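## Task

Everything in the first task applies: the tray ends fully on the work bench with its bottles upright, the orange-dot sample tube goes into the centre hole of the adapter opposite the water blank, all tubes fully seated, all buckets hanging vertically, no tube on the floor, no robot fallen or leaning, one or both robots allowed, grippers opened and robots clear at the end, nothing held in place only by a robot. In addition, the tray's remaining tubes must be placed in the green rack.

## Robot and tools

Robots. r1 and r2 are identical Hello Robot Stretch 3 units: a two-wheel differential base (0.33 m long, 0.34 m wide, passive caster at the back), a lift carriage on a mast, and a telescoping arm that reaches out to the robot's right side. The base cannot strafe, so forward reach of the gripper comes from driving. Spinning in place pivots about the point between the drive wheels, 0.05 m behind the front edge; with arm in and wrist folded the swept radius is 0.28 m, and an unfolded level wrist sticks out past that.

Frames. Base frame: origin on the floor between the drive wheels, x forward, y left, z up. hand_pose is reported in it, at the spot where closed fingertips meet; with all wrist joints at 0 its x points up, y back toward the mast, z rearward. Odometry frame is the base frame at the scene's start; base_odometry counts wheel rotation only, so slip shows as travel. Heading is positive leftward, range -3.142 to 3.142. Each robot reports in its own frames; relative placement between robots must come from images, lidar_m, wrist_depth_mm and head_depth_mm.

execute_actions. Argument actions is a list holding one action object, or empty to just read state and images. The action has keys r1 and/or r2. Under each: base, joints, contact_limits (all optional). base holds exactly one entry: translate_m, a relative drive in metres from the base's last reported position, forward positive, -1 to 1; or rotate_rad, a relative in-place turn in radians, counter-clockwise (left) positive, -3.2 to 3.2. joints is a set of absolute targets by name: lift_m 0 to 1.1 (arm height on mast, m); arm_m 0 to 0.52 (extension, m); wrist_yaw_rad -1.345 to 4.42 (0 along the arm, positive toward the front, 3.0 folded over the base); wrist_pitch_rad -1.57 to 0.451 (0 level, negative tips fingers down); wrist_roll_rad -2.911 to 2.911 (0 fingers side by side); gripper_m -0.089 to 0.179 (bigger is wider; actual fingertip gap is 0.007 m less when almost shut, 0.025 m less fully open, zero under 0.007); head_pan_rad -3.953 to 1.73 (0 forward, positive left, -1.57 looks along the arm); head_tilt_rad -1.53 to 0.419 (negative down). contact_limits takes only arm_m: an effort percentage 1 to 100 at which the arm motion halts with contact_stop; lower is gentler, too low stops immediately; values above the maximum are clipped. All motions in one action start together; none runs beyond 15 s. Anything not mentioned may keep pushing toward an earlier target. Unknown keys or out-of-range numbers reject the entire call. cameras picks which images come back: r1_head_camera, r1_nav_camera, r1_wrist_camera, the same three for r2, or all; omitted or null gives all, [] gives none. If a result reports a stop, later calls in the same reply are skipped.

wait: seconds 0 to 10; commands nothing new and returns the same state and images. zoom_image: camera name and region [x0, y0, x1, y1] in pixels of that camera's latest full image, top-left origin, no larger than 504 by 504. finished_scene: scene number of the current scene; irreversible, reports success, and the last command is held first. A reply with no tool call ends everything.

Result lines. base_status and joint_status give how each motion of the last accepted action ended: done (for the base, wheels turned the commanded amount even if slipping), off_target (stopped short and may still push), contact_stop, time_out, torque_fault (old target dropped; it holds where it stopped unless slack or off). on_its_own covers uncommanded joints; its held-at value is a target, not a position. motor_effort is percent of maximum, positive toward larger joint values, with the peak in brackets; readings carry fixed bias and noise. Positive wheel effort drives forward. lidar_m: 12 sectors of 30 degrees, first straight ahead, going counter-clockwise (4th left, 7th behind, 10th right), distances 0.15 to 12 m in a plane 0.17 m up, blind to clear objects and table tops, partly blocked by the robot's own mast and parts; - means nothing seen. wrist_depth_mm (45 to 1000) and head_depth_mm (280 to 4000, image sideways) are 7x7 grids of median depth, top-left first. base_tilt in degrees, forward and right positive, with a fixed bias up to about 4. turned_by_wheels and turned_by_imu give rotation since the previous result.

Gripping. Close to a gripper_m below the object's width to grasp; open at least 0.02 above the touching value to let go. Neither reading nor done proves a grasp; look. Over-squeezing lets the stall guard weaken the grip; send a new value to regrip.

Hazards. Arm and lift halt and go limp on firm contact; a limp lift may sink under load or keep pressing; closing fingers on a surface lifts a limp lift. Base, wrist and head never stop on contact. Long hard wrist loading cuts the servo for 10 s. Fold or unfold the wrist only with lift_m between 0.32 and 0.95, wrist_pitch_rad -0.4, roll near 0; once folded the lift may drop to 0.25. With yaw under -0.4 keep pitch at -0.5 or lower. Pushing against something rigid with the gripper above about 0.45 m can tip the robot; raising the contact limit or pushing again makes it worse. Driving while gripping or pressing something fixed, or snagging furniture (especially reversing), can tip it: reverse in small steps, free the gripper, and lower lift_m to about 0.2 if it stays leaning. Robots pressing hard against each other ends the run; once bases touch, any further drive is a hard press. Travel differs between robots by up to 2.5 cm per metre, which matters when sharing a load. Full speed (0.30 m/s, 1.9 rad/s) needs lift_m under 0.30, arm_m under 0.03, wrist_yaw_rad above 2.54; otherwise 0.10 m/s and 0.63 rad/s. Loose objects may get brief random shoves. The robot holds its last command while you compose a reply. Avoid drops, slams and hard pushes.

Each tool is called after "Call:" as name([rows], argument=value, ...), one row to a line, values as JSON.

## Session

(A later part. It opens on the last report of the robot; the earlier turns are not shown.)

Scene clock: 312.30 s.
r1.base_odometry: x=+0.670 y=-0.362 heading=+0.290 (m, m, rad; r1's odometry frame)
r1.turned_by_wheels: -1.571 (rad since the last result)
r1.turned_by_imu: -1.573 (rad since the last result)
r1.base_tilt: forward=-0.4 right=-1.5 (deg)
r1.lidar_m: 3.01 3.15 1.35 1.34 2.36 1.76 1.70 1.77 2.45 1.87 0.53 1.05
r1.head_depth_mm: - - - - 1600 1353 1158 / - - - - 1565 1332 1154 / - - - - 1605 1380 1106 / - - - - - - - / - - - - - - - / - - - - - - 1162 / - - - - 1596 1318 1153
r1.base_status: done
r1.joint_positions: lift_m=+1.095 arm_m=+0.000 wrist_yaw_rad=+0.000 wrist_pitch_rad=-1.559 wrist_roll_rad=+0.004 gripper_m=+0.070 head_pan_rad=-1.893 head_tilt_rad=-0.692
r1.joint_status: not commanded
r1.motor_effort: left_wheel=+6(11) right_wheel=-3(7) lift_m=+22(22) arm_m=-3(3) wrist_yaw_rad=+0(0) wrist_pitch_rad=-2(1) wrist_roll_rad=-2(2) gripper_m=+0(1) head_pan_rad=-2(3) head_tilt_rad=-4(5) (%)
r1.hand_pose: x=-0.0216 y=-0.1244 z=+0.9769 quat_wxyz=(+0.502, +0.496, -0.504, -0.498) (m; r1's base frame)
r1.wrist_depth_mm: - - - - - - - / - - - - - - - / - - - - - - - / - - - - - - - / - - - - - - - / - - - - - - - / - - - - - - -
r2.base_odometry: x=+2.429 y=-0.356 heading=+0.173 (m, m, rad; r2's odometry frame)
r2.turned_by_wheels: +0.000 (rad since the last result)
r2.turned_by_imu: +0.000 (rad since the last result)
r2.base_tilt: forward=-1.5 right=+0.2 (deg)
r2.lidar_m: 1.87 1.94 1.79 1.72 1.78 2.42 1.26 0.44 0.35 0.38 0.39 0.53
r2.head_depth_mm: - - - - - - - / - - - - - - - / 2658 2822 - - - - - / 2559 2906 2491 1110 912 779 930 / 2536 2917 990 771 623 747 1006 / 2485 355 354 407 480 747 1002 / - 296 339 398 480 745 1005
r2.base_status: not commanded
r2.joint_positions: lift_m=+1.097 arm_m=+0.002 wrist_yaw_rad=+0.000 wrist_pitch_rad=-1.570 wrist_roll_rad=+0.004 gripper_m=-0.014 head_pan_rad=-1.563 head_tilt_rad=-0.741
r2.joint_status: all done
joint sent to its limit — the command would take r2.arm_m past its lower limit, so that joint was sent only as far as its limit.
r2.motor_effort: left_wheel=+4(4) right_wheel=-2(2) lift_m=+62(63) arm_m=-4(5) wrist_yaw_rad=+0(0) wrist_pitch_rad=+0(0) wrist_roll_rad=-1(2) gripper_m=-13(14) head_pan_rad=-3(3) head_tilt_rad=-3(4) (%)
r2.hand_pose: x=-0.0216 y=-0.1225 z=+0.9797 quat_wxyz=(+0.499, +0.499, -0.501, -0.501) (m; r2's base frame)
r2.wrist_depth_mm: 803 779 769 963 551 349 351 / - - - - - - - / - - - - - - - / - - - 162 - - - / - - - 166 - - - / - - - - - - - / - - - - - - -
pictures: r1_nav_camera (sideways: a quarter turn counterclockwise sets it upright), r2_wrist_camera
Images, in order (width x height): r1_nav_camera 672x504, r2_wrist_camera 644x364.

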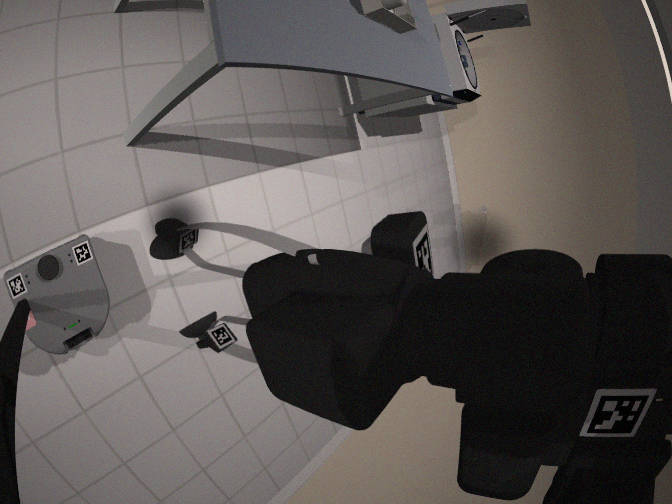

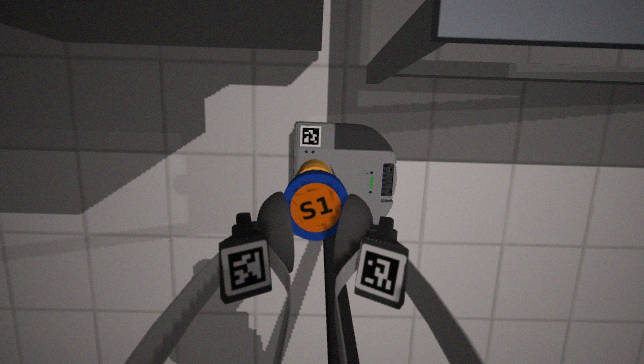

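Call:
execute_actions([
  {"r2":{"base":{"rotate_rad":0.2}},"r1":{"base":{"translate_m":1.0}}},
], cameras=[])

Call:
execute_actions([
  {"r2":{"base":{"translate_m":1.0}},"r1":{"base":{"translate_m":0.42}}},
], cameras=[])

Call:
execute_actions([
  {"r2":{"base":{"translate_m":0.33}},"r1":{"base":{"rotate_rad":-1.571}}},
], cameras=["r2_nav_camera"])

Scene clock: 331.90 s.
r1.base_odometry: x=+1.628 y=-0.077 heading=+0.290 (m, m, rad; r1's odometry frame)
r1.turned_by_wheels: +0.000 (rad since the last result)
r1.turned_by_imu: +0.005 (rad since the last result)
r1.base_tilt: forward=-0.2 right=-1.4 (deg)
r1.lidar_m: 2.04 2.13 2.95 1.29 3.76 2.79 2.70 0.76 1.95 0.44 2.86 2.11
r1.head_depth_mm: - - - - 1561 1288 1154 / - - - - 1521 1343 1157 / - - - - 754 1363 1107 / - - - - - - - / - - - - - - - / - - - - - - 1169 / - - - - 1586 1315 1145
r1.base_status: done
r1.joint_positions: lift_m=+1.095 arm_m=+0.000 wrist_yaw_rad=+0.000 wrist_pitch_rad=-1.559 wrist_roll_rad=+0.004 gripper_m=+0.070 head_pan_rad=-1.893 head_tilt_rad=-0.692
r1.joint_status: not commanded
r1.motor_effort: left_wheel=+5(12) right_wheel=-3(4) lift_m=+22(22) arm_m=-3(3) wrist_yaw_rad=+0(0) wrist_pitch_rad=-2(2) wrist_roll_rad=-2(2) gripper_m=+0(0) head_pan_rad=-3(2) head_tilt_rad=-4(4) (%)
r1.hand_pose: x=-0.0216 y=-0.1244 z=+0.9769 quat_wxyz=(+0.502, +0.496, -0.504, -0.498) (m; r1's base frame)
r1.wrist_depth_mm: - - - - - - - / - - - - - - - / - - - - - - - / - - - - - - - / - - - - - - - / - - - - - - - / - - - - - - -
r2.base_odometry: x=+2.429 y=-0.356 heading=+0.373 (m, m, rad; r2's odometry frame)
r2.turned_by_wheels: +0.200 (rad since the last result)
r2.turned_by_imu: +0.197 (rad since the last result)
r2.base_tilt: forward=-1.5 right=+0.2 (deg)
r2.lidar_m: 1.87 2.08 1.74 1.73 1.92 3.08 0.72 0.36 0.35 0.38 0.42 0.68
r2.head_depth_mm: - - - - - - - / - - - - - - - / 2654 2862 - - - - - / 341 367 411 436 519 789 984 / 286 312 359 423 515 782 1080 / 289 319 368 436 536 824 1101 / 291 327 379 451 556 870 1124
r2.base_status: done
r2.joint_positions: lift_m=+1.097 arm_m=+0.002 wrist_yaw_rad=+0.000 wrist_pitch_rad=-1.570 wrist_roll_rad=+0.004 gripper_m=-0.014 head_pan_rad=-1.563 head_tilt_rad=-0.741
r2.joint_status: not commanded
r2.motor_effort: left_wheel=-5(10) right_wheel=+3(5) lift_m=+63(63) arm_m=-4(4) wrist_yaw_rad=+1(0) wrist_pitch_rad=+0(0) wrist_roll_rad=-2(1) gripper_m=-14(14) head_pan_rad=-3(4) head_tilt_rad=-3(3) (%)
r2.hand_pose: x=-0.0216 y=-0.1225 z=+0.9797 quat_wxyz=(+0.499, +0.499, -0.501, -0.501) (m; r2's base frame)
r2.wrist_depth_mm: - - 962 764 - 355 352 / - - - - 946 370 360 / - - - - - - - / - - - 162 - - - / - - - 166 - - - / - - - - - - - / - - - - - - -
pictures: none
No camera images: the call's "cameras" was empty. Leave "cameras" out to get every camera's image.

Scene clock: 343.40 s.
r1.base_odometry: x=+2.031 y=+0.043 heading=+0.290 (m, m, rad; r1's odometry frame)
r1.turned_by_wheels: +0.000 (rad since the last result)
r1.turned_by_imu: +0.003 (rad since the last result)
r1.base_tilt: forward=-0.3 right=-1.3 (deg)
r1.lidar_m: 1.63 1.70 2.35 1.50 1.34 3.19 3.09 0.62 0.60 1.67 2.28 1.68
r1.head_depth_mm: - - - - 1474 1345 1154 / - - - - 1500 1191 1152 / - - - - 1478 1333 1119 / - - - - - - - / - - - - - - - / - - - - - - 1163 / - - - - 1593 1319 1149
r1.base_status: done
r1.joint_positions: lift_m=+1.095 arm_m=+0.000 wrist_yaw_rad=+0.000 wrist_pitch_rad=-1.559 wrist_roll_rad=+0.004 gripper_m=+0.070 head_pan_rad=-1.893 head_tilt_rad=-0.692
r1.joint_status: not commanded
r1.motor_effort: left_wheel=+5(10) right_wheel=-3(4) lift_m=+22(22) arm_m=-3(3) wrist_yaw_rad=+0(1) wrist_pitch_rad=-2(1) wrist_roll_rad=-3(2) gripper_m=+1(1) head_pan_rad=-3(2) head_tilt_rad=-5(4) (%)
r1.hand_pose: x=-0.0216 y=-0.1244 z=+0.9769 quat_wxyz=(+0.502, +0.496, -0.504, -0.498) (m; r1's base frame)
r1.wrist_depth_mm: - - - - - - - / - - - - - - - / - - - - - - - / - - - - - - - / - - - - - - - / - - - - - - - / - - - - - - -
r2.base_odometry: x=+3.360 y=+0.008 heading=+0.373 (m, m, rad; r2's odometry frame)
r2.turned_by_wheels: +0.000 (rad since the last result)
r2.turned_by_imu: +0.002 (rad since the last result)
r2.base_tilt: forward=-1.5 right=+0.2 (deg)
r2.lidar_m: 0.89 0.99 1.55 1.54 1.71 2.77 1.26 0.69 0.62 2.05 1.07 0.89
r2.head_depth_mm: - - - - - - - / - - - - - - - / 2809 2987 - - - - - / 2776 3091 2499 1930 1591 1289 1169 / 2504 2700 2461 1928 1572 1324 1141 / 1896 1991 2084 1943 1572 1323 1145 / 1519 1582 1649 1720 1586 1329 1149
r2.base_status: done
r2.joint_positions: lift_m=+1.097 arm_m=+0.002 wrist_yaw_rad=+0.000 wrist_pitch_rad=-1.570 wrist_roll_rad=+0.004 gripper_m=-0.014 head_pan_rad=-1.563 head_tilt_rad=-0.741
r2.joint_status: not commanded
r2.motor_effort: left_wheel=-5(7) right_wheel=+3(5) lift_m=+63(63) arm_m=-4(4) wrist_yaw_rad=-1(0) wrist_pitch_rad=+0(0) wrist_roll_rad=-2(2) gripper_m=-14(14) head_pan_rad=-3(3) head_tilt_rad=-3(3) (%)
r2.hand_pose: x=-0.0216 y=-0.1225 z=+0.9797 quat_wxyz=(+0.499, +0.499, -0.501, -0.501) (m; r2's base frame)
r2.wrist_depth_mm: - - - - - - 861 / - - - - - - - / - - - - - - - / - - - 162 - - - / - - - 165 - - - / - - - - - - - / - - - - - - -
pictures: none
No camera images: the call's "cameras" was empty. Leave "cameras" out to get every camera's image.

Scene clock: 348.10 s.
r1.base_odometry: x=+2.031 y=+0.043 heading=-1.281 (m, m, rad; r1's odometry frame)
r1.turned_by_wheels: -1.571 (rad since the last result)
r1.turned_by_imu: -1.573 (rad since the last result)
r1.base_tilt: forward=-0.2 right=-1.4 (deg)
r1.lidar_m: 1.70 2.27 1.68 1.63 1.70 2.36 1.47 1.35 3.20 3.10 0.62 0.60
r1.head_depth_mm: - - - - 1600 1342 1155 / - - - - 1556 1343 1154 / - - - - 1610 1370 1110 / - - - - - - - / - - - - - - - / - - - - - - 1160 / - - - - 1600 1318 1149
r1.base_status: done
r1.joint_positions: lift_m=+1.095 arm_m=+0.000 wrist_yaw_rad=+0.000 wrist_pitch_rad=-1.559 wrist_roll_rad=+0.004 gripper_m=+0.070 head_pan_rad=-1.893 head_tilt_rad=-0.692
r1.joint_status: not commanded
r1.motor_effort: left_wheel=+6(11) right_wheel=-3(6) lift_m=+22(22) arm_m=-3(3) wrist_yaw_rad=+0(1) wrist_pitch_rad=-1(2) wrist_roll_rad=-2(2) gripper_m=+0(1) head_pan_rad=-3(3) head_tilt_rad=-5(4) (%)
r1.hand_pose: x=-0.0216 y=-0.1244 z=+0.9769 quat_wxyz=(+0.502, +0.496, -0.504, -0.498) (m; r1's base frame)
r1.wrist_depth_mm: 874 - - - - - - / - - - - - - - / - - - - - - - / - - - - - - - / - - - - - - - / - - - - - - - / - - - - - - -
r2.base_odometry: x=+3.667 y=+0.128 heading=+0.373 (m, m, rad; r2's odometry frame)
r2.turned_by_wheels: +0.000 (rad since the last result)
r2.turned_by_imu: +0.000 (rad since the last result)
r2.base_tilt: forward=-1.6 right=+0.3 (deg)
r2.lidar_m: 0.56 0.63 1.01 1.48 1.65 2.66 1.45 0.85 1.01 1.30 0.68 0.57
r2.head_depth_mm: - - - - - - - / - - - - - - - / 2880 3050 - - - - - / 2360 2624 2411 1929 1588 1287 1174 / 1590 1699 1830 1804 1579 1322 1140 / 1199 1253 1323 1403 1457 1328 1147 / 960 1001 1039 1086 1134 1189 1125
r2.base_status: done
r2.joint_positions: lift_m=+1.097 arm_m=+0.002 wrist_yaw_rad=+0.000 wrist_pitch_rad=-1.570 wrist_roll_rad=+0.004 gripper_m=-0.014 head_pan_rad=-1.563 head_tilt_rad=-0.741
r2.joint_status: not commanded
r2.motor_effort: left_wheel=-5(6) right_wheel=+3(6) lift_m=+63(63) arm_m=-4(5) wrist_yaw_rad=+1(0) wrist_pitch_rad=+0(0) wrist_roll_rad=-1(2) gripper_m=-14(13) head_pan_rad=-3(4) head_tilt_rad=-2(3) (%)
r2.hand_pose: x=-0.0216 y=-0.1225 z=+0.9797 quat_wxyz=(+0.499, +0.499, -0.501, -0.501) (m; r2's base frame)
r2.wrist_depth_mm: 664 942 - - - - 987 / 687 993 - - - - - / 723 - - - - - - / 746 - - 163 - - - / 792 - - 166 - - - / 835 - - - - - - / 886 - - - - - -
pictures: r2_nav_camera (sideways: a quarter turn counterclockwise sets it upright)
Images, in order (width x height): r2_nav_camera 672x504.

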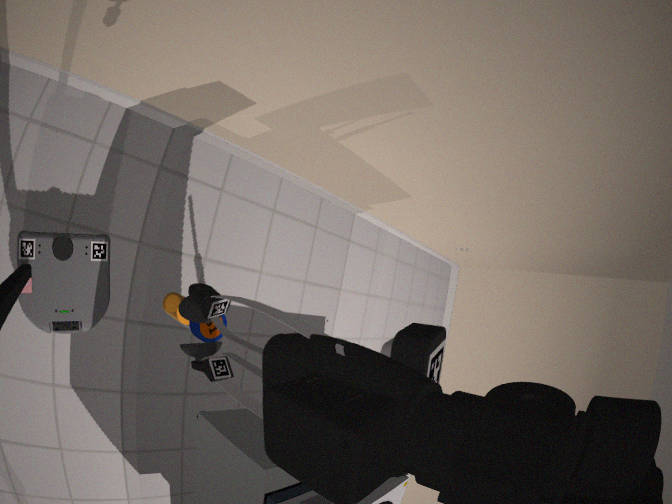

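Call:
execute_actions([
  {"r2":{"base":{"rotate_rad":-1.771}},"r1":{"base":{"rotate_rad":-0.2}}},
], cameras=[])

Call:
execute_actions([
  {"r2":{"base":{"translate_m":1.0}},"r1":{"base":{"translate_m":0.45}}},
], cameras=[])

Call:
execute_actions([
  {"r2":{"base":{"translate_m":0.62}},"r1":{"base":{"rotate_rad":0.2}}},
], cameras=["r1_nav_camera"])

Scene clock: 362.10 s.
r1.base_odometry: x=+2.031 y=+0.043 heading=-1.481 (m, m, rad; r1's odometry frame)
r1.turned_by_wheels: -0.200 (rad since the last result)
r1.turned_by_imu: -0.199 (rad since the last result)
r1.base_tilt: forward=-0.3 right=-1.4 (deg)
r1.lidar_m: 0.95 2.86 1.80 1.62 1.64 1.99 3.84 1.34 1.65 3.10 1.13 0.60
r1.head_depth_mm: - - - - 1605 1339 1159 / - - - - 1569 1361 1160 / - - - - 1605 1371 1113 / - - - - - - - / - - - - - - - / - - - - - - 1161 / - - - - 1597 1317 1149
r1.base_status: done
r1.joint_positions: lift_m=+1.095 arm_m=+0.000 wrist_yaw_rad=+0.000 wrist_pitch_rad=-1.559 wrist_roll_rad=+0.004 gripper_m=+0.070 head_pan_rad=-1.893 head_tilt_rad=-0.692
r1.joint_status: not commanded
r1.motor_effort: left_wheel=+5(12) right_wheel=-3(6) lift_m=+22(22) arm_m=-3(3) wrist_yaw_rad=+0(0) wrist_pitch_rad=-1(1) wrist_roll_rad=-2(2) gripper_m=+0(0) head_pan_rad=-3(1) head_tilt_rad=-4(5) (%)
r1.hand_pose: x=-0.0216 y=-0.1243 z=+0.9769 quat_wxyz=(+0.502, +0.496, -0.504, -0.498) (m; r1's base frame)
r1.wrist_depth_mm: - - - - - - - / 903 - - - - - - / - - - - - - - / - - - - - - - / - - - - - - - / - - - - - - - / - - - - - - -
r2.base_odometry: x=+3.667 y=+0.128 heading=-1.398 (m, m, rad; r2's odometry frame)
r2.turned_by_wheels: -1.771 (rad since the last result)
r2.turned_by_imu: -1.749 (rad since the last result)
r2.base_tilt: forward=-1.5 right=+0.2 (deg)
r2.lidar_m: 2.26 0.81 0.59 0.56 0.58 0.80 1.48 1.53 2.07 2.25 0.90 0.85
r2.head_depth_mm: - - - - - - - / - - - - - - - / - - - - - - - / - 3264 2526 1931 1588 1293 1171 / - 3590 2502 1960 1571 1323 1143 / - 3234 2427 1894 1572 1324 1146 / - 1718 2339 1780 1546 1325 1151
r2.base_status: done
r2.joint_positions: lift_m=+1.097 arm_m=+0.002 wrist_yaw_rad=+0.000 wrist_pitch_rad=-1.570 wrist_roll_rad=+0.004 gripper_m=-0.014 head_pan_rad=-1.563 head_tilt_rad=-0.741
r2.joint_status: not commanded
r2.motor_effort: left_wheel=+4(10) right_wheel=-3(5) lift_m=+63(62) arm_m=-4(4) wrist_yaw_rad=+0(0) wrist_pitch_rad=+0(0) wrist_roll_rad=-2(1) gripper_m=-14(14) head_pan_rad=-3(3) head_tilt_rad=-4(3) (%)
r2.hand_pose: x=-0.0216 y=-0.1225 z=+0.9797 quat_wxyz=(+0.499, +0.499, -0.501, -0.501) (m; r2's base frame)
r2.wrist_depth_mm: - - - - - - - / - - - - - - - / - - - - - - - / - - - 162 - - - / - - - 165 - - - / - - - - - - - / - - - - - - -
pictures: none
No camera images: the call's "cameras" was empty. Leave "cameras" out to get every camera's image.

Scene clock: 373.60 s.
r1.base_odometry: x=+2.071 y=-0.405 heading=-1.480 (m, m, rad; r1's odometry frame)
r1.turned_by_wheels: +0.000 (rad since the last result)
r1.turned_by_imu: +0.003 (rad since the last result)
r1.base_tilt: forward=-0.2 right=-1.5 (deg)
r1.lidar_m: 0.77 2.99 1.89 1.71 1.71 2.08 4.00 1.75 3.33 0.32 0.32 0.40
r1.head_depth_mm: - - - - 1596 1345 1156 / - - - - 1575 1338 1157 / - - - - 1603 1378 1107 / - - - - - - - / - - - - - - - / - - - - - - 654 / - - - - 649 537 1090
r1.base_status: done
r1.joint_positions: lift_m=+1.095 arm_m=+0.000 wrist_yaw_rad=+0.000 wrist_pitch_rad=-1.559 wrist_roll_rad=+0.004 gripper_m=+0.070 head_pan_rad=-1.893 head_tilt_rad=-0.692
r1.joint_status: not commanded
r1.motor_effort: left_wheel=+5(12) right_wheel=-3(4) lift_m=+22(22) arm_m=-3(3) wrist_yaw_rad=+0(1) wrist_pitch_rad=-1(2) wrist_roll_rad=-2(2) gripper_m=+0(1) head_pan_rad=-2(3) head_tilt_rad=-4(3) (%)
r1.hand_pose: x=-0.0216 y=-0.1243 z=+0.9769 quat_wxyz=(+0.502, +0.496, -0.504, -0.498) (m; r1's base frame)
r1.wrist_depth_mm: 334 339 343 - - - - / - - - - - - - / - - - - - - - / - - - - - - - / - - - - - - - / - - - - - - - / - - - - - - -
r2.base_odometry: x=+3.839 y=-0.857 heading=-1.398 (m, m, rad; r2's odometry frame)
r2.turned_by_wheels: +0.000 (rad since the last result)
r2.turned_by_imu: +0.002 (rad since the last result)
r2.base_tilt: forward=-1.5 right=+0.3 (deg)
r2.lidar_m: 2.26 0.82 0.59 0.57 0.59 0.81 2.20 2.55 0.58 0.56 0.58 2.36
r2.head_depth_mm: - - - - - - - / - - - - - - - / 1922 1619 - - - - - / 2350 1479 1042 847 923 1142 1170 / - 1492 1033 847 930 1087 1139 / - 3654 2428 893 934 1244 1144 / - 3687 2559 1952 1573 1330 1150
r2.base_status: done
r2.joint_positions: lift_m=+1.097 arm_m=+0.002 wrist_yaw_rad=+0.000 wrist_pitch_rad=-1.570 wrist_roll_rad=+0.004 gripper_m=-0.014 head_pan_rad=-1.563 head_tilt_rad=-0.741
r2.joint_status: not commanded
r2.motor_effort: left_wheel=+4(9) right_wheel=-2(3) lift_m=+63(62) arm_m=-4(4) wrist_yaw_rad=+1(0) wrist_pitch_rad=+0(0) wrist_roll_rad=-2(1) gripper_m=-14(14) head_pan_rad=-3(3) head_tilt_rad=-3(4) (%)
r2.hand_pose: x=-0.0216 y=-0.1225 z=+0.9797 quat_wxyz=(+0.499, +0.499, -0.501, -0.501) (m; r2's base frame)
r2.wrist_depth_mm: - - - - - - - / - - - - - - - / - - - - - - - / - - - 162 - - - / - - - 165 - - - / - - - - - - - / - - - - - - -
pictures: none
No camera images: the call's "cameras" was empty. Leave "cameras" out to get every camera's image.

Scene clock: 381.30 s.
r1.base_odometry: x=+2.071 y=-0.405 heading=-1.281 (m, m, rad; r1's odometry frame)
r1.turned_by_wheels: +0.200 (rad since the last result)
r1.turned_by_imu: +0.202 (rad since the last result)
r1.base_tilt: forward=-0.2 right=-1.4 (deg)
r1.lidar_m: 1.37 2.37 1.76 1.70 1.78 2.47 1.76 1.97 3.10 0.32 0.34 0.47
r1.head_depth_mm: - - - - 1618 1350 1164 / - - - - 1569 1338 1157 / - - - - 1603 1379 1108 / - - - - - - - / - - - - - - - / - - - - - - 1167 / - - - - 649 537 1123
r1.base_status: done
r1.joint_positions: lift_m=+1.095 arm_m=+0.000 wrist_yaw_rad=+0.000 wrist_pitch_rad=-1.559 wrist_roll_rad=+0.004 gripper_m=+0.070 head_pan_rad=-1.893 head_tilt_rad=-0.692
r1.joint_status: not commanded
r1.motor_effort: left_wheel=-3(9) right_wheel=+3(7) lift_m=+22(22) arm_m=-3(3) wrist_yaw_rad=+0(1) wrist_pitch_rad=-2(1) wrist_roll_rad=-2(2) gripper_m=+0(0) head_pan_rad=-2(2) head_tilt_rad=-5(4) (%)
r1.hand_pose: x=-0.0216 y=-0.1243 z=+0.9769 quat_wxyz=(+0.502, +0.496, -0.504, -0.498) (m; r1's base frame)
r1.wrist_depth_mm: - 353 347 - - - - / - - - - - - - / - - - - - - - / - - - - - - - / - - - - - - - / - - - - - - - / - - - - - - -
r2.base_odometry: x=+3.946 y=-1.468 heading=-1.398 (m, m, rad; r2's odometry frame)
r2.turned_by_wheels: +0.000 (rad since the last result)
r2.turned_by_imu: +0.001 (rad since the last result)
r2.base_tilt: forward=-1.5 right=+0.2 (deg)
r2.lidar_m: 1.66 0.82 0.60 0.57 0.59 0.81 2.21 0.79 0.65 1.30 2.37 1.72
r2.head_depth_mm: - - - - - - - / - - - - - - - / - 3783 - - - - - / - 3569 2499 1930 1586 1290 1171 / - 3617 2525 1944 1567 1320 1139 / - 3686 2523 1945 1571 1326 1144 / - 3708 2585 1957 1586 1333 1146
r2.base_status: done
r2.joint_positions: lift_m=+1.097 arm_m=+0.002 wrist_yaw_rad=+0.000 wrist_pitch_rad=-1.570 wrist_roll_rad=+0.004 gripper_m=-0.014 head_pan_rad=-1.563 head_tilt_rad=-0.741
r2.joint_status: not commanded
r2.motor_effort: left_wheel=+3(9) right_wheel=-2(3) lift_m=+62(63) arm_m=-4(4) wrist_yaw_rad=-1(0) wrist_pitch_rad=+0(0) wrist_roll_rad=-1(1) gripper_m=-14(14) head_pan_rad=-3(3) head_tilt_rad=-3(3) (%)
r2.hand_pose: x=-0.0216 y=-0.1225 z=+0.9797 quat_wxyz=(+0.499, +0.499, -0.501, -0.501) (m; r2's base frame)
r2.wrist_depth_mm: - - - - - - - / - - - - - - - / - - - - - - - / - - - 163 - - - / - - - 165 - - - / - - - - - - - / - - - - - - -
pictures: r1_nav_camera (sideways: a quarter turn counterclockwise sets it upright)
Images, in order (width x height): r1_nav_camera 672x504.

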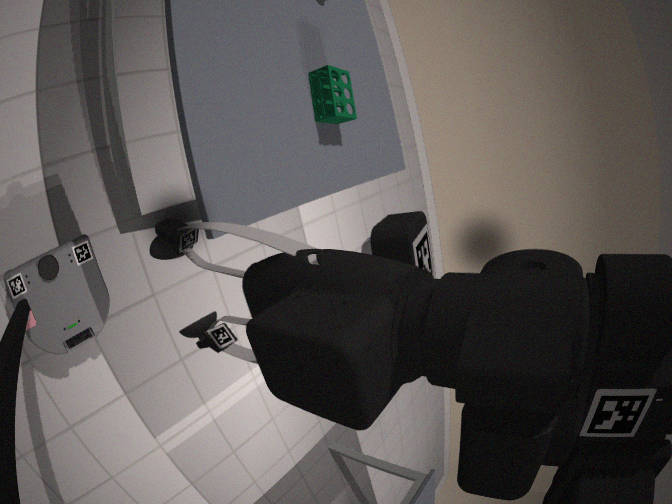

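Call:
execute_actions([
  {"r2":{"base":{"translate_m":-0.06}},"r1":{"base":{"translate_m":0.4},"joints":{"arm_m":0.47}}},
], cameras=[])

Call:
execute_actions([
  {"r2":{"base":{"rotate_rad":-1.59}}},
], cameras=["r1_wrist_camera"])

Call:
execute_actions([
  {"r2":{"base":{"translate_m":0.6},"joints":{"head_pan_rad":-1.2}}},
], cameras=["r2_nav_camera","r2_head_camera"])

Scene clock: 393.97 s.
r1.base_odometry: x=+2.185 y=-0.788 heading=-1.281 (m, m, rad; r1's odometry frame)
r1.turned_by_wheels: +0.000 (rad since the last result)
r1.turned_by_imu: +0.002 (rad since the last result)
r1.base_tilt: forward=-0.3 right=-1.4 (deg)
r1.lidar_m: 1.70 2.35 1.75 1.70 1.77 2.46 2.14 0.47 0.34 0.33 0.35 0.48
r1.head_depth_mm: 3149 3466 2646 1998 652 1253 1150 / 2985 3323 2627 810 654 921 1106 / 2916 3179 1104 806 651 1257 1111 / 2825 3184 1060 792 650 585 1115 / 2711 3027 1065 786 649 572 1145 / 2668 2968 1058 804 651 558 1153 / - 2999 1056 805 649 545 1143
r1.base_status: done
r1.joint_positions: lift_m=+1.095 arm_m=+0.470 wrist_yaw_rad=+0.000 wrist_pitch_rad=-1.559 wrist_roll_rad=+0.004 gripper_m=+0.070 head_pan_rad=-1.893 head_tilt_rad=-0.692
r1.joint_status: all done
r1.motor_effort: left_wheel=-3(6) right_wheel=+3(7) lift_m=+22(22) arm_m=+3(4) wrist_yaw_rad=+1(1) wrist_pitch_rad=-1(1) wrist_roll_rad=-2(2) gripper_m=+1(1) head_pan_rad=-2(3) head_tilt_rad=-4(5) (%)
r1.hand_pose: x=-0.0216 y=-0.5936 z=+0.9769 quat_wxyz=(+0.502, +0.496, -0.504, -0.498) (m; r1's base frame)
r1.wrist_depth_mm: 274 336 341 346 349 355 361 / 336 346 353 359 356 313 374 / 294 357 364 370 371 321 386 / 303 367 375 380 385 391 400 / 374 378 385 394 398 404 412 / 386 362 405 409 - 423 431 / 357 407 417 424 430 435 448
r2.base_odometry: x=+3.935 y=-1.409 heading=-1.398 (m, m, rad; r2's odometry frame)
r2.turned_by_wheels: +0.000 (rad since the last result)
r2.turned_by_imu: +0.000 (rad since the last result)
r2.base_tilt: forward=-1.6 right=+0.2 (deg)
r2.lidar_m: 1.72 0.82 0.59 0.57 0.59 0.81 2.22 0.79 0.62 1.07 2.45 1.79
r2.head_depth_mm: - - - - - - - / - - - - - - - / - 3662 - - - - - / - 3569 2515 1926 1581 1287 1168 / - 3629 2526 1932 1572 1319 1143 / - 3631 2535 1944 1578 1329 1142 / - 3651 2538 1946 1583 1335 1151
r2.base_status: done
r2.joint_positions: lift_m=+1.097 arm_m=+0.002 wrist_yaw_rad=+0.000 wrist_pitch_rad=-1.570 wrist_roll_rad=+0.004 gripper_m=-0.014 head_pan_rad=-1.563 head_tilt_rad=-0.741
r2.joint_status: not commanded
r2.motor_effort: left_wheel=+4(6) right_wheel=-2(5) lift_m=+63(62) arm_m=-4(4) wrist_yaw_rad=+0(1) wrist_pitch_rad=+0(0) wrist_roll_rad=-2(1) gripper_m=-14(14) head_pan_rad=-3(4) head_tilt_rad=-2(3) (%)
r2.hand_pose: x=-0.0216 y=-0.1225 z=+0.9797 quat_wxyz=(+0.499, +0.499, -0.501, -0.501) (m; r2's base frame)
r2.wrist_depth_mm: - - - - - - - / - - - - - - - / - - - - - - - / - - - 162 - - - / - - - 165 - - - / - - - - - - - / - - - - - - -
pictures: none
No camera images: the call's "cameras" was empty. Leave "cameras" out to get every camera's image.

Scene clock: 397.47 s.
r1.base_odometry: x=+2.185 y=-0.788 heading=-1.281 (m, m, rad; r1's odometry frame)
r1.turned_by_wheels: +0.000 (rad since the last result)
r1.turned_by_imu: +0.001 (rad since the last result)
r1.base_tilt: forward=-0.3 right=-1.4 (deg)
r1.lidar_m: 1.70 2.36 1.76 1.70 1.77 2.46 2.14 0.46 0.34 0.33 0.35 0.48
r1.head_depth_mm: 3134 3458 2631 1988 653 1258 1159 / 3010 3354 2623 810 653 918 1111 / 2944 3198 1106 806 651 1258 1104 / 2798 3184 1062 794 651 587 1107 / 2680 3077 1057 785 651 571 1149 / 2642 2990 1055 800 649 557 1149 / - 2986 1057 801 648 544 1141
r1.base_status: not commanded
r1.joint_positions: lift_m=+1.095 arm_m=+0.470 wrist_yaw_rad=+0.000 wrist_pitch_rad=-1.559 wrist_roll_rad=+0.004 gripper_m=+0.070 head_pan_rad=-1.893 head_tilt_rad=-0.692
r1.joint_status: not commanded
r1.motor_effort: left_wheel=-3(3) right_wheel=+3(3) lift_m=+22(22) arm_m=+3(3) wrist_yaw_rad=+0(0) wrist_pitch_rad=-1(1) wrist_roll_rad=-2(2) gripper_m=+0(1) head_pan_rad=-3(2) head_tilt_rad=-4(4) (%)
r1.hand_pose: x=-0.0216 y=-0.5936 z=+0.9769 quat_wxyz=(+0.502, +0.496, -0.504, -0.498) (m; r1's base frame)
r1.wrist_depth_mm: 273 337 344 345 351 356 362 / 337 346 353 355 359 312 371 / 294 357 363 368 374 320 385 / 302 365 380 381 388 391 401 / 375 378 385 397 399 406 414 / 387 361 405 409 - 420 429 / 358 407 414 421 429 436 447
r2.base_odometry: x=+3.935 y=-1.409 heading=-2.988 (m, m, rad; r2's odometry frame)
r2.turned_by_wheels: -1.590 (rad since the last result)
r2.turned_by_imu: -1.570 (rad since the last result)
r2.base_tilt: forward=-1.5 right=+0.3 (deg)
r2.lidar_m: 1.00 2.50 1.80 1.72 0.83 0.60 0.57 0.59 0.80 2.06 0.80 0.62
r2.head_depth_mm: - - - - - - - / - - - - - - - / 2653 2852 - - - - - / 2569 2886 2491 1930 1589 1290 1172 / 2568 2900 2529 1942 1568 1322 1143 / 2561 2897 2526 1944 1569 1326 1144 / 2555 2906 2569 1956 1531 1330 1149
r2.base_status: done
r2.joint_positions: lift_m=+1.097 arm_m=+0.002 wrist_yaw_rad=+0.000 wrist_pitch_rad=-1.570 wrist_roll_rad=+0.004 gripper_m=-0.014 head_pan_rad=-1.563 head_tilt_rad=-0.741
r2.joint_status: not commanded
r2.motor_effort: left_wheel=+4(9) right_wheel=-3(4) lift_m=+63(63) arm_m=-4(5) wrist_yaw_rad=+0(1) wrist_pitch_rad=+0(0) wrist_roll_rad=-1(1) gripper_m=-14(14) head_pan_rad=-2(2) head_tilt_rad=-3(4) (%)
r2.hand_pose: x=-0.0216 y=-0.1225 z=+0.9797 quat_wxyz=(+0.499, +0.499, -0.501, -0.501) (m; r2's base frame)
r2.wrist_depth_mm: 728 - - - - 987 676 / 932 - - - - - 661 / - - - - - 974 656 / - - - 162 - 973 651 / - - - 166 - 992 662 / - - - - - 946 660 / - - - - - 967 637
pictures: r1_wrist_camera
Images, in order (width x height): r1_wrist_camera 644x364.

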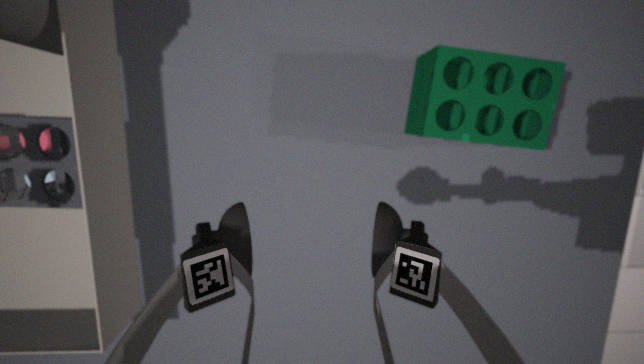

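Scene clock: 404.97 s.
r1.base_odometry: x=+2.185 y=-0.788 heading=-1.281 (m, m, rad; r1's odometry frame)
r1.turned_by_wheels: +0.000 (rad since the last result)
r1.turned_by_imu: +0.002 (rad since the last result)
r1.base_tilt: forward=-0.3 right=-1.4 (deg)
r1.lidar_m: 1.70 2.36 1.75 1.70 1.77 2.46 2.14 0.46 0.34 0.33 0.35 0.48
r1.head_depth_mm: 3200 3377 2634 1991 652 1261 1156 / 3000 3363 2615 808 652 915 1113 / 2956 3271 1116 808 652 1257 1110 / 2781 3144 1061 798 650 588 1110 / 2715 2996 1061 789 649 571 1150 / 2670 2928 1054 806 649 556 1153 / - 2952 1060 803 649 544 1146
r1.base_status: not commanded
r1.joint_positions: lift_m=+1.095 arm_m=+0.470 wrist_yaw_rad=+0.000 wrist_pitch_rad=-1.559 wrist_roll_rad=+0.004 gripper_m=+0.070 head_pan_rad=-1.893 head_tilt_rad=-0.692
r1.joint_status: not commanded
r1.motor_effort: left_wheel=-3(3) right_wheel=+3(3) lift_m=+22(22) arm_m=+4(3) wrist_yaw_rad=+1(0) wrist_pitch_rad=-2(1) wrist_roll_rad=-2(2) gripper_m=+1(1) head_pan_rad=-2(3) head_tilt_rad=-5(5) (%)
r1.hand_pose: x=-0.0216 y=-0.5936 z=+0.9769 quat_wxyz=(+0.502, +0.496, -0.504, -0.498) (m; r1's base frame)
r1.wrist_depth_mm: 273 335 341 346 352 358 363 / 336 346 351 357 355 311 376 / 293 355 365 368 371 320 383 / 302 365 375 382 386 394 398 / 373 379 387 392 400 407 412 / 385 363 404 406 - 422 427 / 356 405 413 422 432 437 447
r2.base_odometry: x=+3.343 y=-1.501 heading=-2.987 (m, m, rad; r2's odometry frame)
r2.turned_by_wheels: +0.000 (rad since the last result)
r2.turned_by_imu: +0.001 (rad since the last result)
r2.base_tilt: forward=-1.5 right=+0.3 (deg)
r2.lidar_m: 2.31 2.51 1.81 1.73 1.70 1.22 1.17 1.21 1.63 0.26 0.27 0.37
r2.head_depth_mm: 2330 2722 2447 1949 1468 - - / 703 794 889 995 890 767 676 / 728 828 906 766 607 706 679 / 753 861 948 793 586 590 738 / 780 901 977 799 592 634 843 / 810 935 963 809 610 699 989 / 2985 3342 1249 835 636 755 1082
r2.base_status: done
r2.joint_positions: lift_m=+1.097 arm_m=+0.002 wrist_yaw_rad=+0.000 wrist_pitch_rad=-1.570 wrist_roll_rad=+0.004 gripper_m=-0.014 head_pan_rad=-1.207 head_tilt_rad=-0.741
r2.joint_status: all done
r2.motor_effort: left_wheel=+4(10) right_wheel=-2(3) lift_m=+63(62) arm_m=-4(4) wrist_yaw_rad=-1(0) wrist_pitch_rad=+0(0) wrist_roll_rad=-1(1) gripper_m=-13(14) head_pan_rad=+3(27) head_tilt_rad=-3(4) (%)
r2.hand_pose: x=-0.0216 y=-0.1225 z=+0.9797 quat_wxyz=(+0.499, +0.499, -0.501, -0.501) (m; r2's base frame)
r2.wrist_depth_mm: 434 423 475 554 - - - / 810 787 738 - - - - / - - - - - - - / - - - 163 - - - / - - - 165 - - - / - - - - - - - / - - - - - - -
pictures: r2_head_camera (sideways: a quarter turn clockwise sets it upright), r2_nav_camera (sideways: a quarter turn counterclockwise sets it upright)
Images, in order (width x height): r2_head_camera 896x504, r2_nav_camera 672x504.

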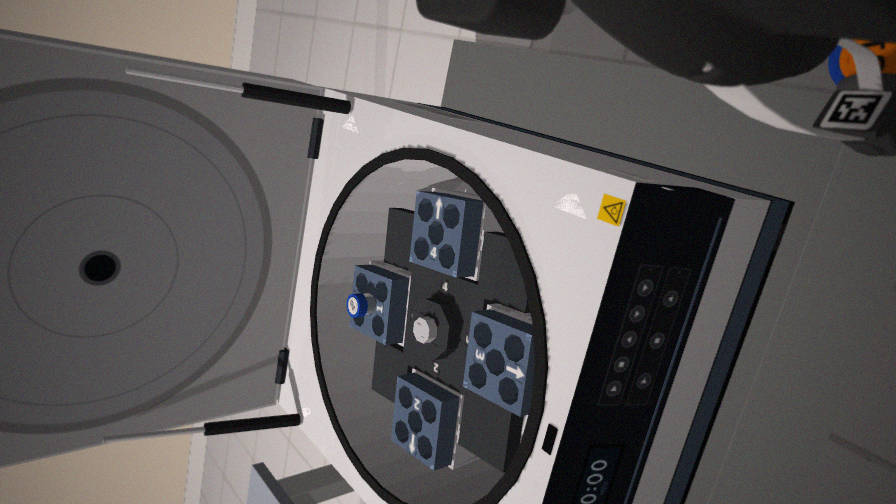

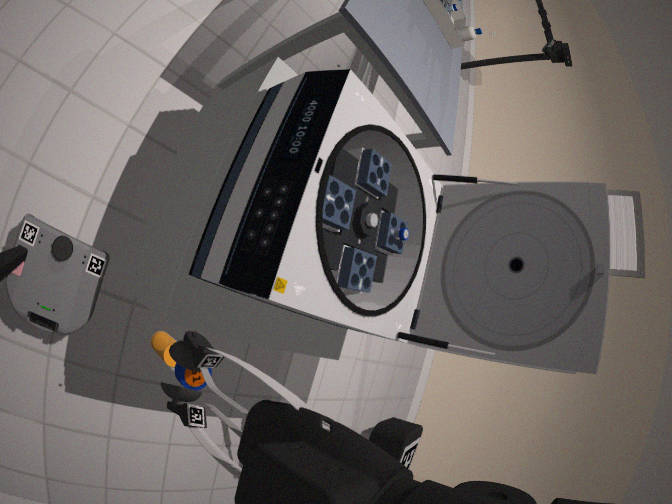

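Call:
execute_actions([
  {"r2":{"base":{"translate_m":0.22},"joints":{"arm_m":0.40}},"r1":{"base":{"rotate_rad":-0.3},"joints":{"arm_m":0.1}}},
], cameras=["r2_wrist_camera"])

Call:
execute_actions([
  {"r1":{"base":{"translate_m":0.36}}},
], cameras=[])

Call:
execute_actions([
  {"r1":{"base":{"rotate_rad":0.3},"joints":{"arm_m":0.36}}},
], cameras=["r1_wrist_camera"])

Scene clock: 420.07 s.
r1.base_odometry: x=+2.185 y=-0.788 heading=-1.581 (m, m, rad; r1's odometry frame)
r1.turned_by_wheels: -0.300 (rad since the last result)
r1.turned_by_imu: -0.299 (rad since the last result)
r1.base_tilt: forward=-0.1 right=-1.4 (deg)
r1.lidar_m: 0.65 3.09 1.98 1.70 1.70 1.95 3.31 2.14 0.39 0.33 0.33 0.38
r1.head_depth_mm: - 3868 2660 1987 1601 1342 1159 / 3884 3895 2658 1989 1521 1344 1155 / 3490 - 2577 1987 669 1028 1146 / - - 2582 807 671 1309 1107 / - - 2595 - 643 586 1115 / - - - - 629 551 1159 / - - - 778 648 531 1108
r1.base_status: done
r1.joint_positions: lift_m=+1.095 arm_m=+0.100 wrist_yaw_rad=+0.000 wrist_pitch_rad=-1.559 wrist_roll_rad=+0.002 gripper_m=+0.070 head_pan_rad=-1.893 head_tilt_rad=-0.692
r1.joint_status: all done
r1.motor_effort: left_wheel=+5(11) right_wheel=-3(8) lift_m=+22(22) arm_m=-3(3) wrist_yaw_rad=+0(1) wrist_pitch_rad=-2(2) wrist_roll_rad=-1(2) gripper_m=+1(0) head_pan_rad=-2(2) head_tilt_rad=-5(5) (%)
r1.hand_pose: x=-0.0216 y=-0.2244 z=+0.9769 quat_wxyz=(+0.502, +0.496, -0.503, -0.498) (m; r1's base frame)
r1.wrist_depth_mm: 335 337 342 346 353 357 - / 344 350 355 359 - - - / 352 360 - - - - - / - - - - - - - / - - - - - - - / - - - - - - - / - - - - - - -
r2.base_odometry: x=+3.125 y=-1.535 heading=-2.987 (m, m, rad; r2's odometry frame)
r2.turned_by_wheels: +0.000 (rad since the last result)
r2.turned_by_imu: +0.000 (rad since the last result)
r2.base_tilt: forward=-1.5 right=+0.2 (deg)
r2.lidar_m: 2.10 2.52 1.81 1.73 1.80 1.45 1.39 1.43 0.27 0.26 0.27 0.36
r2.head_depth_mm: 679 764 852 765 578 512 585 / 699 793 885 806 656 530 632 / 722 825 910 809 629 555 663 / 749 857 932 788 584 585 724 / 2789 3121 2414 804 589 622 828 / 2919 3223 1244 753 608 690 969 / 3033 3362 1057 1833 634 764 1105
r2.base_status: done
r2.joint_positions: lift_m=+1.097 arm_m=+0.400 wrist_yaw_rad=+0.000 wrist_pitch_rad=-1.570 wrist_roll_rad=+0.004 gripper_m=-0.014 head_pan_rad=-1.207 head_tilt_rad=-0.741
r2.joint_status: all done
r2.motor_effort: left_wheel=+3(9) right_wheel=-2(3) lift_m=+62(63) arm_m=+2(2) wrist_yaw_rad=-1(1) wrist_pitch_rad=+0(0) wrist_roll_rad=-2(1) gripper_m=-14(14) head_pan_rad=+3(2) head_tilt_rad=-2(4) (%)
r2.hand_pose: x=-0.0216 y=-0.5208 z=+0.9797 quat_wxyz=(+0.499, +0.499, -0.501, -0.501) (m; r2's base frame)
r2.wrist_depth_mm: 365 361 364 382 306 - - / 357 368 368 399 319 - - / 363 375 388 445 330 - - / 405 396 393 307 336 - - / 393 406 392 165 608 - - / 357 390 360 355 - - - / 363 363 364 366 370 - -
pictures: r2_wrist_camera
Images, in order (width x height): r2_wrist_camera 644x364.

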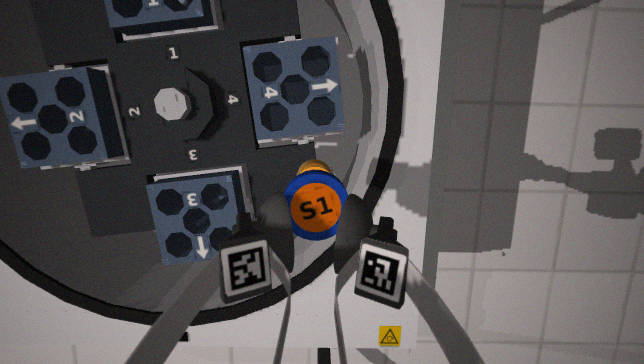

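Scene clock: 424.73 s.
r1.base_odometry: x=+2.182 y=-1.148 heading=-1.580 (m, m, rad; r1's odometry frame)
r1.turned_by_wheels: +0.000 (rad since the last result)
r1.turned_by_imu: +0.001 (rad since the last result)
r1.base_tilt: forward=-0.2 right=-1.5 (deg)
r1.lidar_m: 0.46 2.77 2.10 1.80 1.80 2.06 3.51 0.49 0.28 0.23 0.23 0.27
r1.head_depth_mm: 3989 3845 2591 811 672 1267 1153 / 3766 3931 1064 811 652 1125 1127 / 3402 - 1065 810 651 573 1087 / - - 1043 810 669 535 1105 / - - 1060 - 634 546 499 / - - - - 613 523 469 / - - - 631 623 511 468
r1.base_status: done
r1.joint_positions: lift_m=+1.095 arm_m=+0.100 wrist_yaw_rad=+0.000 wrist_pitch_rad=-1.559 wrist_roll_rad=+0.002 gripper_m=+0.070 head_pan_rad=-1.893 head_tilt_rad=-0.692
r1.joint_status: not commanded
r1.motor_effort: left_wheel=+5(11) right_wheel=-3(4) lift_m=+22(22) arm_m=-3(3) wrist_yaw_rad=+1(0) wrist_pitch_rad=-2(1) wrist_roll_rad=-1(1) gripper_m=+1(1) head_pan_rad=-2(2) head_tilt_rad=-5(5) (%)
r1.hand_pose: x=-0.0216 y=-0.2244 z=+0.9769 quat_wxyz=(+0.502, +0.496, -0.503, -0.498) (m; r1's base frame)
r1.wrist_depth_mm: 330 336 341 346 352 357 364 / 253 343 348 360 365 369 373 / 310 360 363 370 376 - - / 363 369 375 379 - - - / 376 381 - - - - - / - - - - - - - / - - - - - - -
r2.base_odometry: x=+3.125 y=-1.535 heading=-2.987 (m, m, rad; r2's odometry frame)
r2.turned_by_wheels: +0.000 (rad since the last result)
r2.turned_by_imu: +0.000 (rad since the last result)
r2.base_tilt: forward=-1.5 right=+0.4 (deg)
r2.lidar_m: 2.09 2.51 1.81 1.74 1.79 1.45 1.39 1.43 0.27 0.26 0.27 0.36
r2.head_depth_mm: 679 763 850 764 579 512 585 / 700 793 885 807 655 530 630 / 723 824 909 810 630 555 664 / 750 855 934 786 583 584 722 / 2772 3116 2426 806 589 622 827 / 2936 3234 1249 752 606 690 969 / 2992 3387 1058 1835 633 763 1099
r2.base_status: not commanded
r2.joint_positions: lift_m=+1.097 arm_m=+0.400 wrist_yaw_rad=+0.000 wrist_pitch_rad=-1.570 wrist_roll_rad=+0.004 gripper_m=-0.014 head_pan_rad=-1.207 head_tilt_rad=-0.741
r2.joint_status: not commanded
r2.motor_effort: left_wheel=+4(4) right_wheel=-2(2) lift_m=+63(62) arm_m=+2(2) wrist_yaw_rad=-1(0) wrist_pitch_rad=+0(0) wrist_roll_rad=-1(1) gripper_m=-14(14) head_pan_rad=+3(3) head_tilt_rad=-3(3) (%)
r2.hand_pose: x=-0.0216 y=-0.5208 z=+0.9797 quat_wxyz=(+0.499, +0.499, -0.501, -0.501) (m; r2's base frame)
r2.wrist_depth_mm: 360 360 365 387 307 - - / 359 370 370 396 318 - - / 361 373 385 443 328 - - / 402 394 393 305 334 - - / 392 406 388 165 617 - - / 358 393 361 355 - - - / 366 363 365 368 371 - -
pictures: none
No camera images: the call's "cameras" was empty. Leave "cameras" out to get every camera's image.

Scene clock: 427.87 s.
r1.base_odometry: x=+2.182 y=-1.148 heading=-1.281 (m, m, rad; r1's odometry frame)
r1.turned_by_wheels: +0.300 (rad since the last result)
r1.turned_by_imu: +0.301 (rad since the last result)
r1.base_tilt: forward=-0.3 right=-1.4 (deg)
r1.lidar_m: 1.29 2.50 1.86 1.80 1.87 2.60 2.48 0.33 0.24 0.23 0.25 0.34
r1.head_depth_mm: 3072 3358 1064 801 655 547 1113 / 2946 3191 1066 810 652 548 1089 / 2811 3176 1060 808 653 547 953 / 2713 2982 1057 804 631 547 499 / 2656 3000 1819 690 648 533 489 / 2611 2841 2622 771 630 520 470 / - - 2606 775 622 510 468
r1.base_status: done
r1.joint_positions: lift_m=+1.095 arm_m=+0.360 wrist_yaw_rad=+0.000 wrist_pitch_rad=-1.559 wrist_roll_rad=+0.002 gripper_m=+0.070 head_pan_rad=-1.893 head_tilt_rad=-0.692
r1.joint_status: all done
r1.motor_effort: left_wheel=-4(8) right_wheel=+3(8) lift_m=+22(22) arm_m=+4(4) wrist_yaw_rad=+0(0) wrist_pitch_rad=-1(1) wrist_roll_rad=-1(2) gripper_m=+0(1) head_pan_rad=-2(3) head_tilt_rad=-4(5) (%)
r1.hand_pose: x=-0.0216 y=-0.4836 z=+0.9769 quat_wxyz=(+0.502, +0.496, -0.503, -0.498) (m; r1's base frame)
r1.wrist_depth_mm: 332 331 340 341 285 360 363 / 340 342 351 353 357 367 375 / 355 286 305 306 305 379 387 / 365 364 360 369 324 391 403 / 375 377 384 393 386 406 414 / 389 361 395 401 - 421 430 / 399 250 388 421 428 438 445
r2.base_odometry: x=+3.125 y=-1.535 heading=-2.987 (m, m, rad; r2's odometry frame)
r2.turned_by_wheels: +0.000 (rad since the last result)
r2.turned_by_imu: +0.000 (rad since the last result)
r2.base_tilt: forward=-1.5 right=+0.3 (deg)
r2.lidar_m: 2.10 2.51 1.81 1.74 1.79 1.45 1.39 1.43 0.27 0.26 0.27 0.36
r2.head_depth_mm: 678 764 851 765 578 513 586 / 700 792 888 807 657 529 631 / 723 825 909 812 630 555 663 / 749 857 936 787 583 585 722 / 2780 3116 2407 805 589 623 828 / 2948 3207 1248 755 606 691 968 / 3049 3379 1056 1824 634 764 1105
r2.base_status: not commanded
r2.joint_positions: lift_m=+1.097 arm_m=+0.400 wrist_yaw_rad=+0.000 wrist_pitch_rad=-1.570 wrist_roll_rad=+0.004 gripper_m=-0.014 head_pan_rad=-1.207 head_tilt_rad=-0.741
r2.joint_status: not commanded
r2.motor_effort: left_wheel=+3(3) right_wheel=-2(2) lift_m=+63(62) arm_m=+2(2) wrist_yaw_rad=-1(1) wrist_pitch_rad=+0(0) wrist_roll_rad=-2(1) gripper_m=-14(13) head_pan_rad=+3(3) head_tilt_rad=-3(3) (%)
r2.hand_pose: x=-0.0216 y=-0.5208 z=+0.9797 quat_wxyz=(+0.499, +0.499, -0.501, -0.501) (m; r2's base frame)
r2.wrist_depth_mm: 363 361 364 384 310 - - / 359 368 373 394 319 - - / 357 378 384 440 327 - - / 402 394 388 309 337 - - / 388 402 390 165 611 - - / 357 391 362 352 - - - / 364 366 369 369 367 - -
pictures: r1_wrist_camera
Images, in order (width x height): r1_wrist_camera 644x364.

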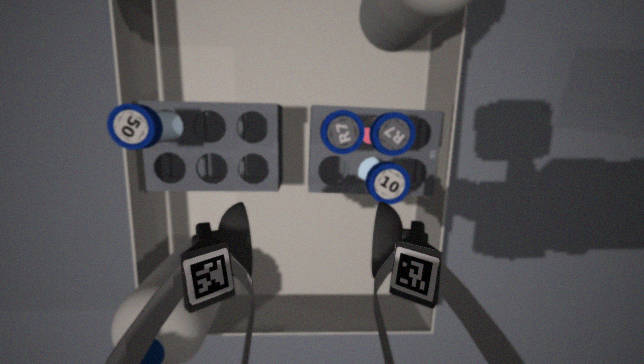

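Call:
execute_actions([
  {"r2":{"base":{"translate_m":0.13},"joints":{"arm_m":0.332}},"r1":{"base":{"translate_m":-0.067},"joints":{"arm_m":0.35,"lift_m":1.03}}},
], cameras=["r2_wrist_camera","r1_wrist_camera"])

Scene clock: 436.53 s.
r1.base_odometry: x=+2.163 y=-1.084 heading=-1.281 (m, m, rad; r1's odometry frame)
r1.turned_by_wheels: +0.000 (rad since the last result)
r1.turned_by_imu: +0.001 (rad since the last result)
r1.base_tilt: forward=-0.3 right=-1.3 (deg)
r1.lidar_m: 1.29 2.49 1.86 1.80 1.87 2.61 2.41 0.32 0.24 0.23 0.24 0.34
r1.head_depth_mm: 2950 - - - 653 549 1108 / 2849 - - 803 653 547 1085 / 2657 - 1016 809 653 545 949 / - 3180 1063 807 651 545 501 / - 2988 2616 808 630 529 488 / - 2953 1805 690 629 520 469 / - - 2472 773 626 516 469
r1.base_status: done
r1.joint_positions: lift_m=+1.030 arm_m=+0.350 wrist_yaw_rad=+0.000 wrist_pitch_rad=-1.559 wrist_roll_rad=+0.002 gripper_m=+0.070 head_pan_rad=-1.893 head_tilt_rad=-0.692
r1.joint_status: all done
r1.motor_effort: left_wheel=-4(9) right_wheel=+3(4) lift_m=+13(20) arm_m=-3(2) wrist_yaw_rad=+1(1) wrist_pitch_rad=-2(2) wrist_roll_rad=-1(1) gripper_m=+0(0) head_pan_rad=-3(1) head_tilt_rad=-4(4) (%)
r1.hand_pose: x=-0.0216 y=-0.4744 z=+0.9125 quat_wxyz=(+0.502, +0.496, -0.503, -0.498) (m; r1's base frame)
r1.wrist_depth_mm: 272 277 279 283 287 295 300 / 266 281 288 291 297 303 308 / 232 236 180 182 307 312 318 / 254 269 298 245 317 324 328 / 297 310 315 321 330 336 341 / 251 288 331 331 - 346 351 / 209 275 310 313 353 357 367
r2.base_odometry: x=+2.997 y=-1.555 heading=-2.987 (m, m, rad; r2's odometry frame)
r2.turned_by_wheels: +0.000 (rad since the last result)
r2.turned_by_imu: +0.000 (rad since the last result)
r2.base_tilt: forward=-1.5 right=+0.2 (deg)
r2.lidar_m: 1.96 2.51 1.82 1.74 1.79 1.59 1.52 0.37 0.27 0.26 0.27 0.36
r2.head_depth_mm: 674 760 852 750 629 512 579 / 698 790 875 794 656 527 626 / 730 826 891 777 649 551 664 / 2710 3022 2518 772 587 581 713 / 2823 3151 2222 1509 589 617 819 / 2917 3235 1045 1872 1576 745 1081 / 3033 3354 1049 860 1583 1244 1130
r2.base_status: done
r2.joint_positions: lift_m=+1.097 arm_m=+0.332 wrist_yaw_rad=+0.000 wrist_pitch_rad=-1.570 wrist_roll_rad=+0.004 gripper_m=-0.014 head_pan_rad=-1.207 head_tilt_rad=-0.741
r2.joint_status: all done
r2.motor_effort: left_wheel=+3(8) right_wheel=-2(3) lift_m=+62(62) arm_m=-4(6) wrist_yaw_rad=+0(1) wrist_pitch_rad=+0(0) wrist_roll_rad=-1(1) gripper_m=-14(14) head_pan_rad=+3(3) head_tilt_rad=-3(4) (%)
r2.hand_pose: x=-0.0216 y=-0.4533 z=+0.9797 quat_wxyz=(+0.499, +0.499, -0.501, -0.501) (m; r2's base frame)
r2.wrist_depth_mm: 311 358 362 347 347 337 - / 315 361 371 376 379 348 - / 323 387 384 384 384 329 - / 331 349 406 311 421 336 - / 344 343 369 166 346 345 - / - 353 - 357 358 357 - / - - - - - - -
pictures: r1_wrist_camera, r2_wrist_camera
Images, in order (width x height): r1_wrist_camera 644x364, r2_wrist_camera 644x364.

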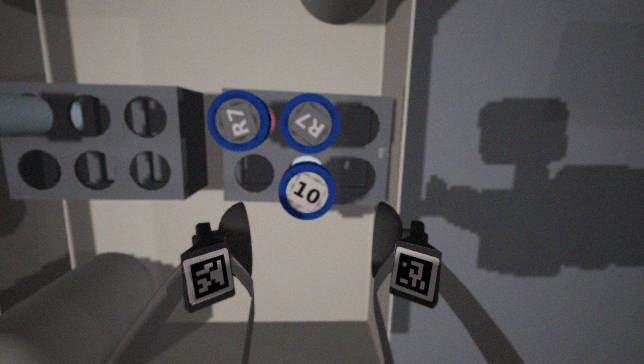

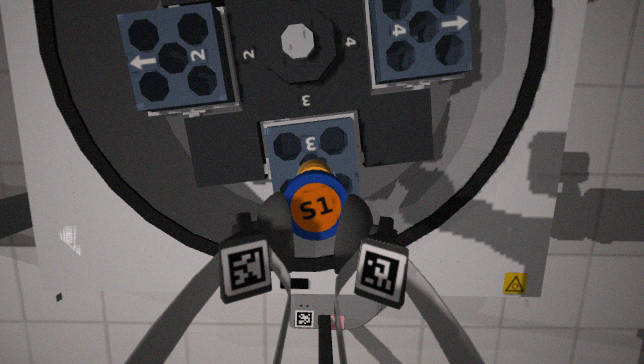

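Call:
execute_actions([
  {"r2":{"joints":{"arm_m":0.326,"lift_m":1.03}},"r1":{"base":{"translate_m":0.004},"joints":{"arm_m":0.356,"lift_m":1.005}}},
], cameras=["r2_wrist_camera","r1_wrist_camera","r2_head_camera"])

Scene clock: 443.40 s.
r1.base_odometry: x=+2.164 y=-1.088 heading=-1.281 (m, m, rad; r1's odometry frame)
r1.turned_by_wheels: +0.000 (rad since the last result)
r1.turned_by_imu: +0.001 (rad since the last result)
r1.base_tilt: forward=-0.1 right=-1.3 (deg)
r1.lidar_m: 1.28 2.50 1.86 1.80 1.88 2.61 2.41 0.32 0.24 0.23 0.24 0.34
r1.head_depth_mm: 2994 3371 - - 619 547 1114 / 2848 3175 - 754 643 548 1096 / 2756 - - 797 650 546 953 / 2667 - 1062 806 651 545 500 / 2496 3080 2629 799 628 530 489 / 2406 - 2725 689 630 522 470 / 2384 - 2551 774 627 518 469
r1.base_status: done
r1.joint_positions: lift_m=+1.005 arm_m=+0.356 wrist_yaw_rad=+0.000 wrist_pitch_rad=-1.559 wrist_roll_rad=+0.002 gripper_m=+0.070 head_pan_rad=-1.893 head_tilt_rad=-0.692
r1.joint_status: all done
r1.motor_effort: left_wheel=-3(6) right_wheel=+3(7) lift_m=+13(13) arm_m=+4(6) wrist_yaw_rad=+0(0) wrist_pitch_rad=-1(2) wrist_roll_rad=-1(1) gripper_m=+0(0) head_pan_rad=-2(1) head_tilt_rad=-4(4) (%)
r1.hand_pose: x=-0.0216 y=-0.4796 z=+0.8875 quat_wxyz=(+0.502, +0.496, -0.503, -0.498) (m; r1's base frame)
r1.wrist_depth_mm: 250 253 257 259 259 269 273 / 254 258 263 267 269 278 282 / 210 213 154 156 275 287 292 / 216 222 256 221 282 297 302 / 278 285 288 293 301 307 312 / 265 288 302 306 - 319 322 / 209 275 305 310 322 330 336
r2.base_odometry: x=+2.997 y=-1.555 heading=-2.987 (m, m, rad; r2's odometry frame)
r2.turned_by_wheels: +0.000 (rad since the last result)
r2.turned_by_imu: +0.000 (rad since the last result)
r2.base_tilt: forward=-1.5 right=+0.3 (deg)
r2.lidar_m: 1.97 2.52 1.81 1.74 1.79 1.58 1.52 0.37 0.27 0.26 0.27 0.36
r2.head_depth_mm: 676 761 851 789 604 513 580 / 697 789 875 791 656 526 626 / 729 826 894 779 651 552 662 / 2728 3029 2512 772 586 582 715 / 2801 3146 2231 1512 588 618 817 / 2932 3241 1045 1869 1574 745 1079 / 3024 3332 1049 858 1585 1244 1124
r2.base_status: not commanded
r2.joint_positions: lift_m=+1.031 arm_m=+0.326 wrist_yaw_rad=+0.000 wrist_pitch_rad=-1.570 wrist_roll_rad=+0.004 gripper_m=-0.014 head_pan_rad=-1.207 head_tilt_rad=-0.741
r2.joint_status: all done
r2.motor_effort: left_wheel=+3(3) right_wheel=-2(2) lift_m=+18(55) arm_m=-4(5) wrist_yaw_rad=+0(0) wrist_pitch_rad=+0(0) wrist_roll_rad=-2(1) gripper_m=-13(14) head_pan_rad=+3(3) head_tilt_rad=-4(3) (%)
r2.hand_pose: x=-0.0216 y=-0.4473 z=+0.9131 quat_wxyz=(+0.499, +0.499, -0.501, -0.501) (m; r2's base frame)
r2.wrist_depth_mm: 291 282 298 284 294 292 248 / 298 288 310 311 312 330 253 / 282 346 317 316 320 318 261 / 266 328 328 278 400 273 269 / 272 276 356 166 304 275 280 / 279 281 285 286 284 284 290 / - - - - - - -
pictures: r1_wrist_camera, r2_head_camera (sideways: a quarter turn clockwise sets it upright), r2_wrist_camera
Images, in order (width x height): r1_wrist_camera 644x364, r2_head_camera 896x504, r2_wrist_camera 644x364.

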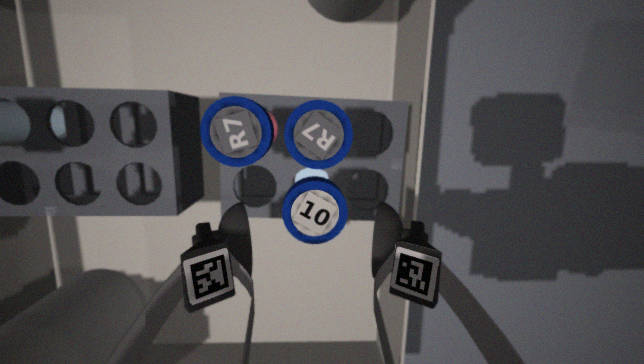

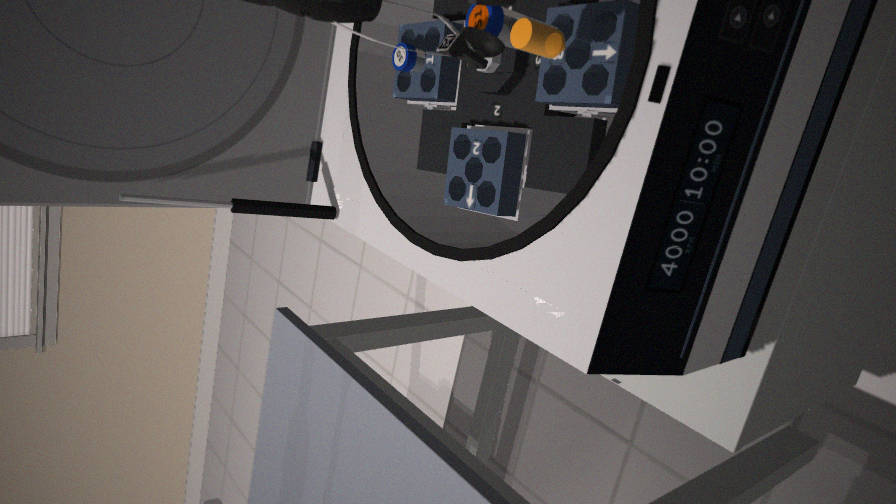

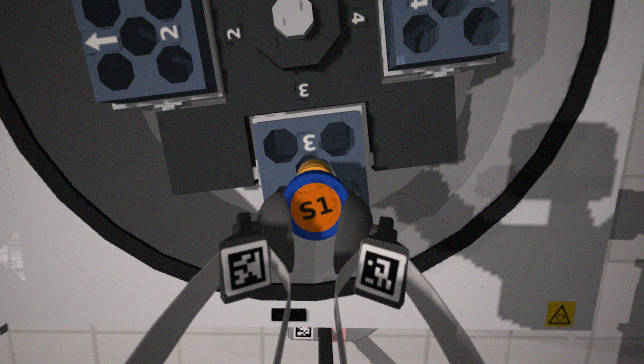

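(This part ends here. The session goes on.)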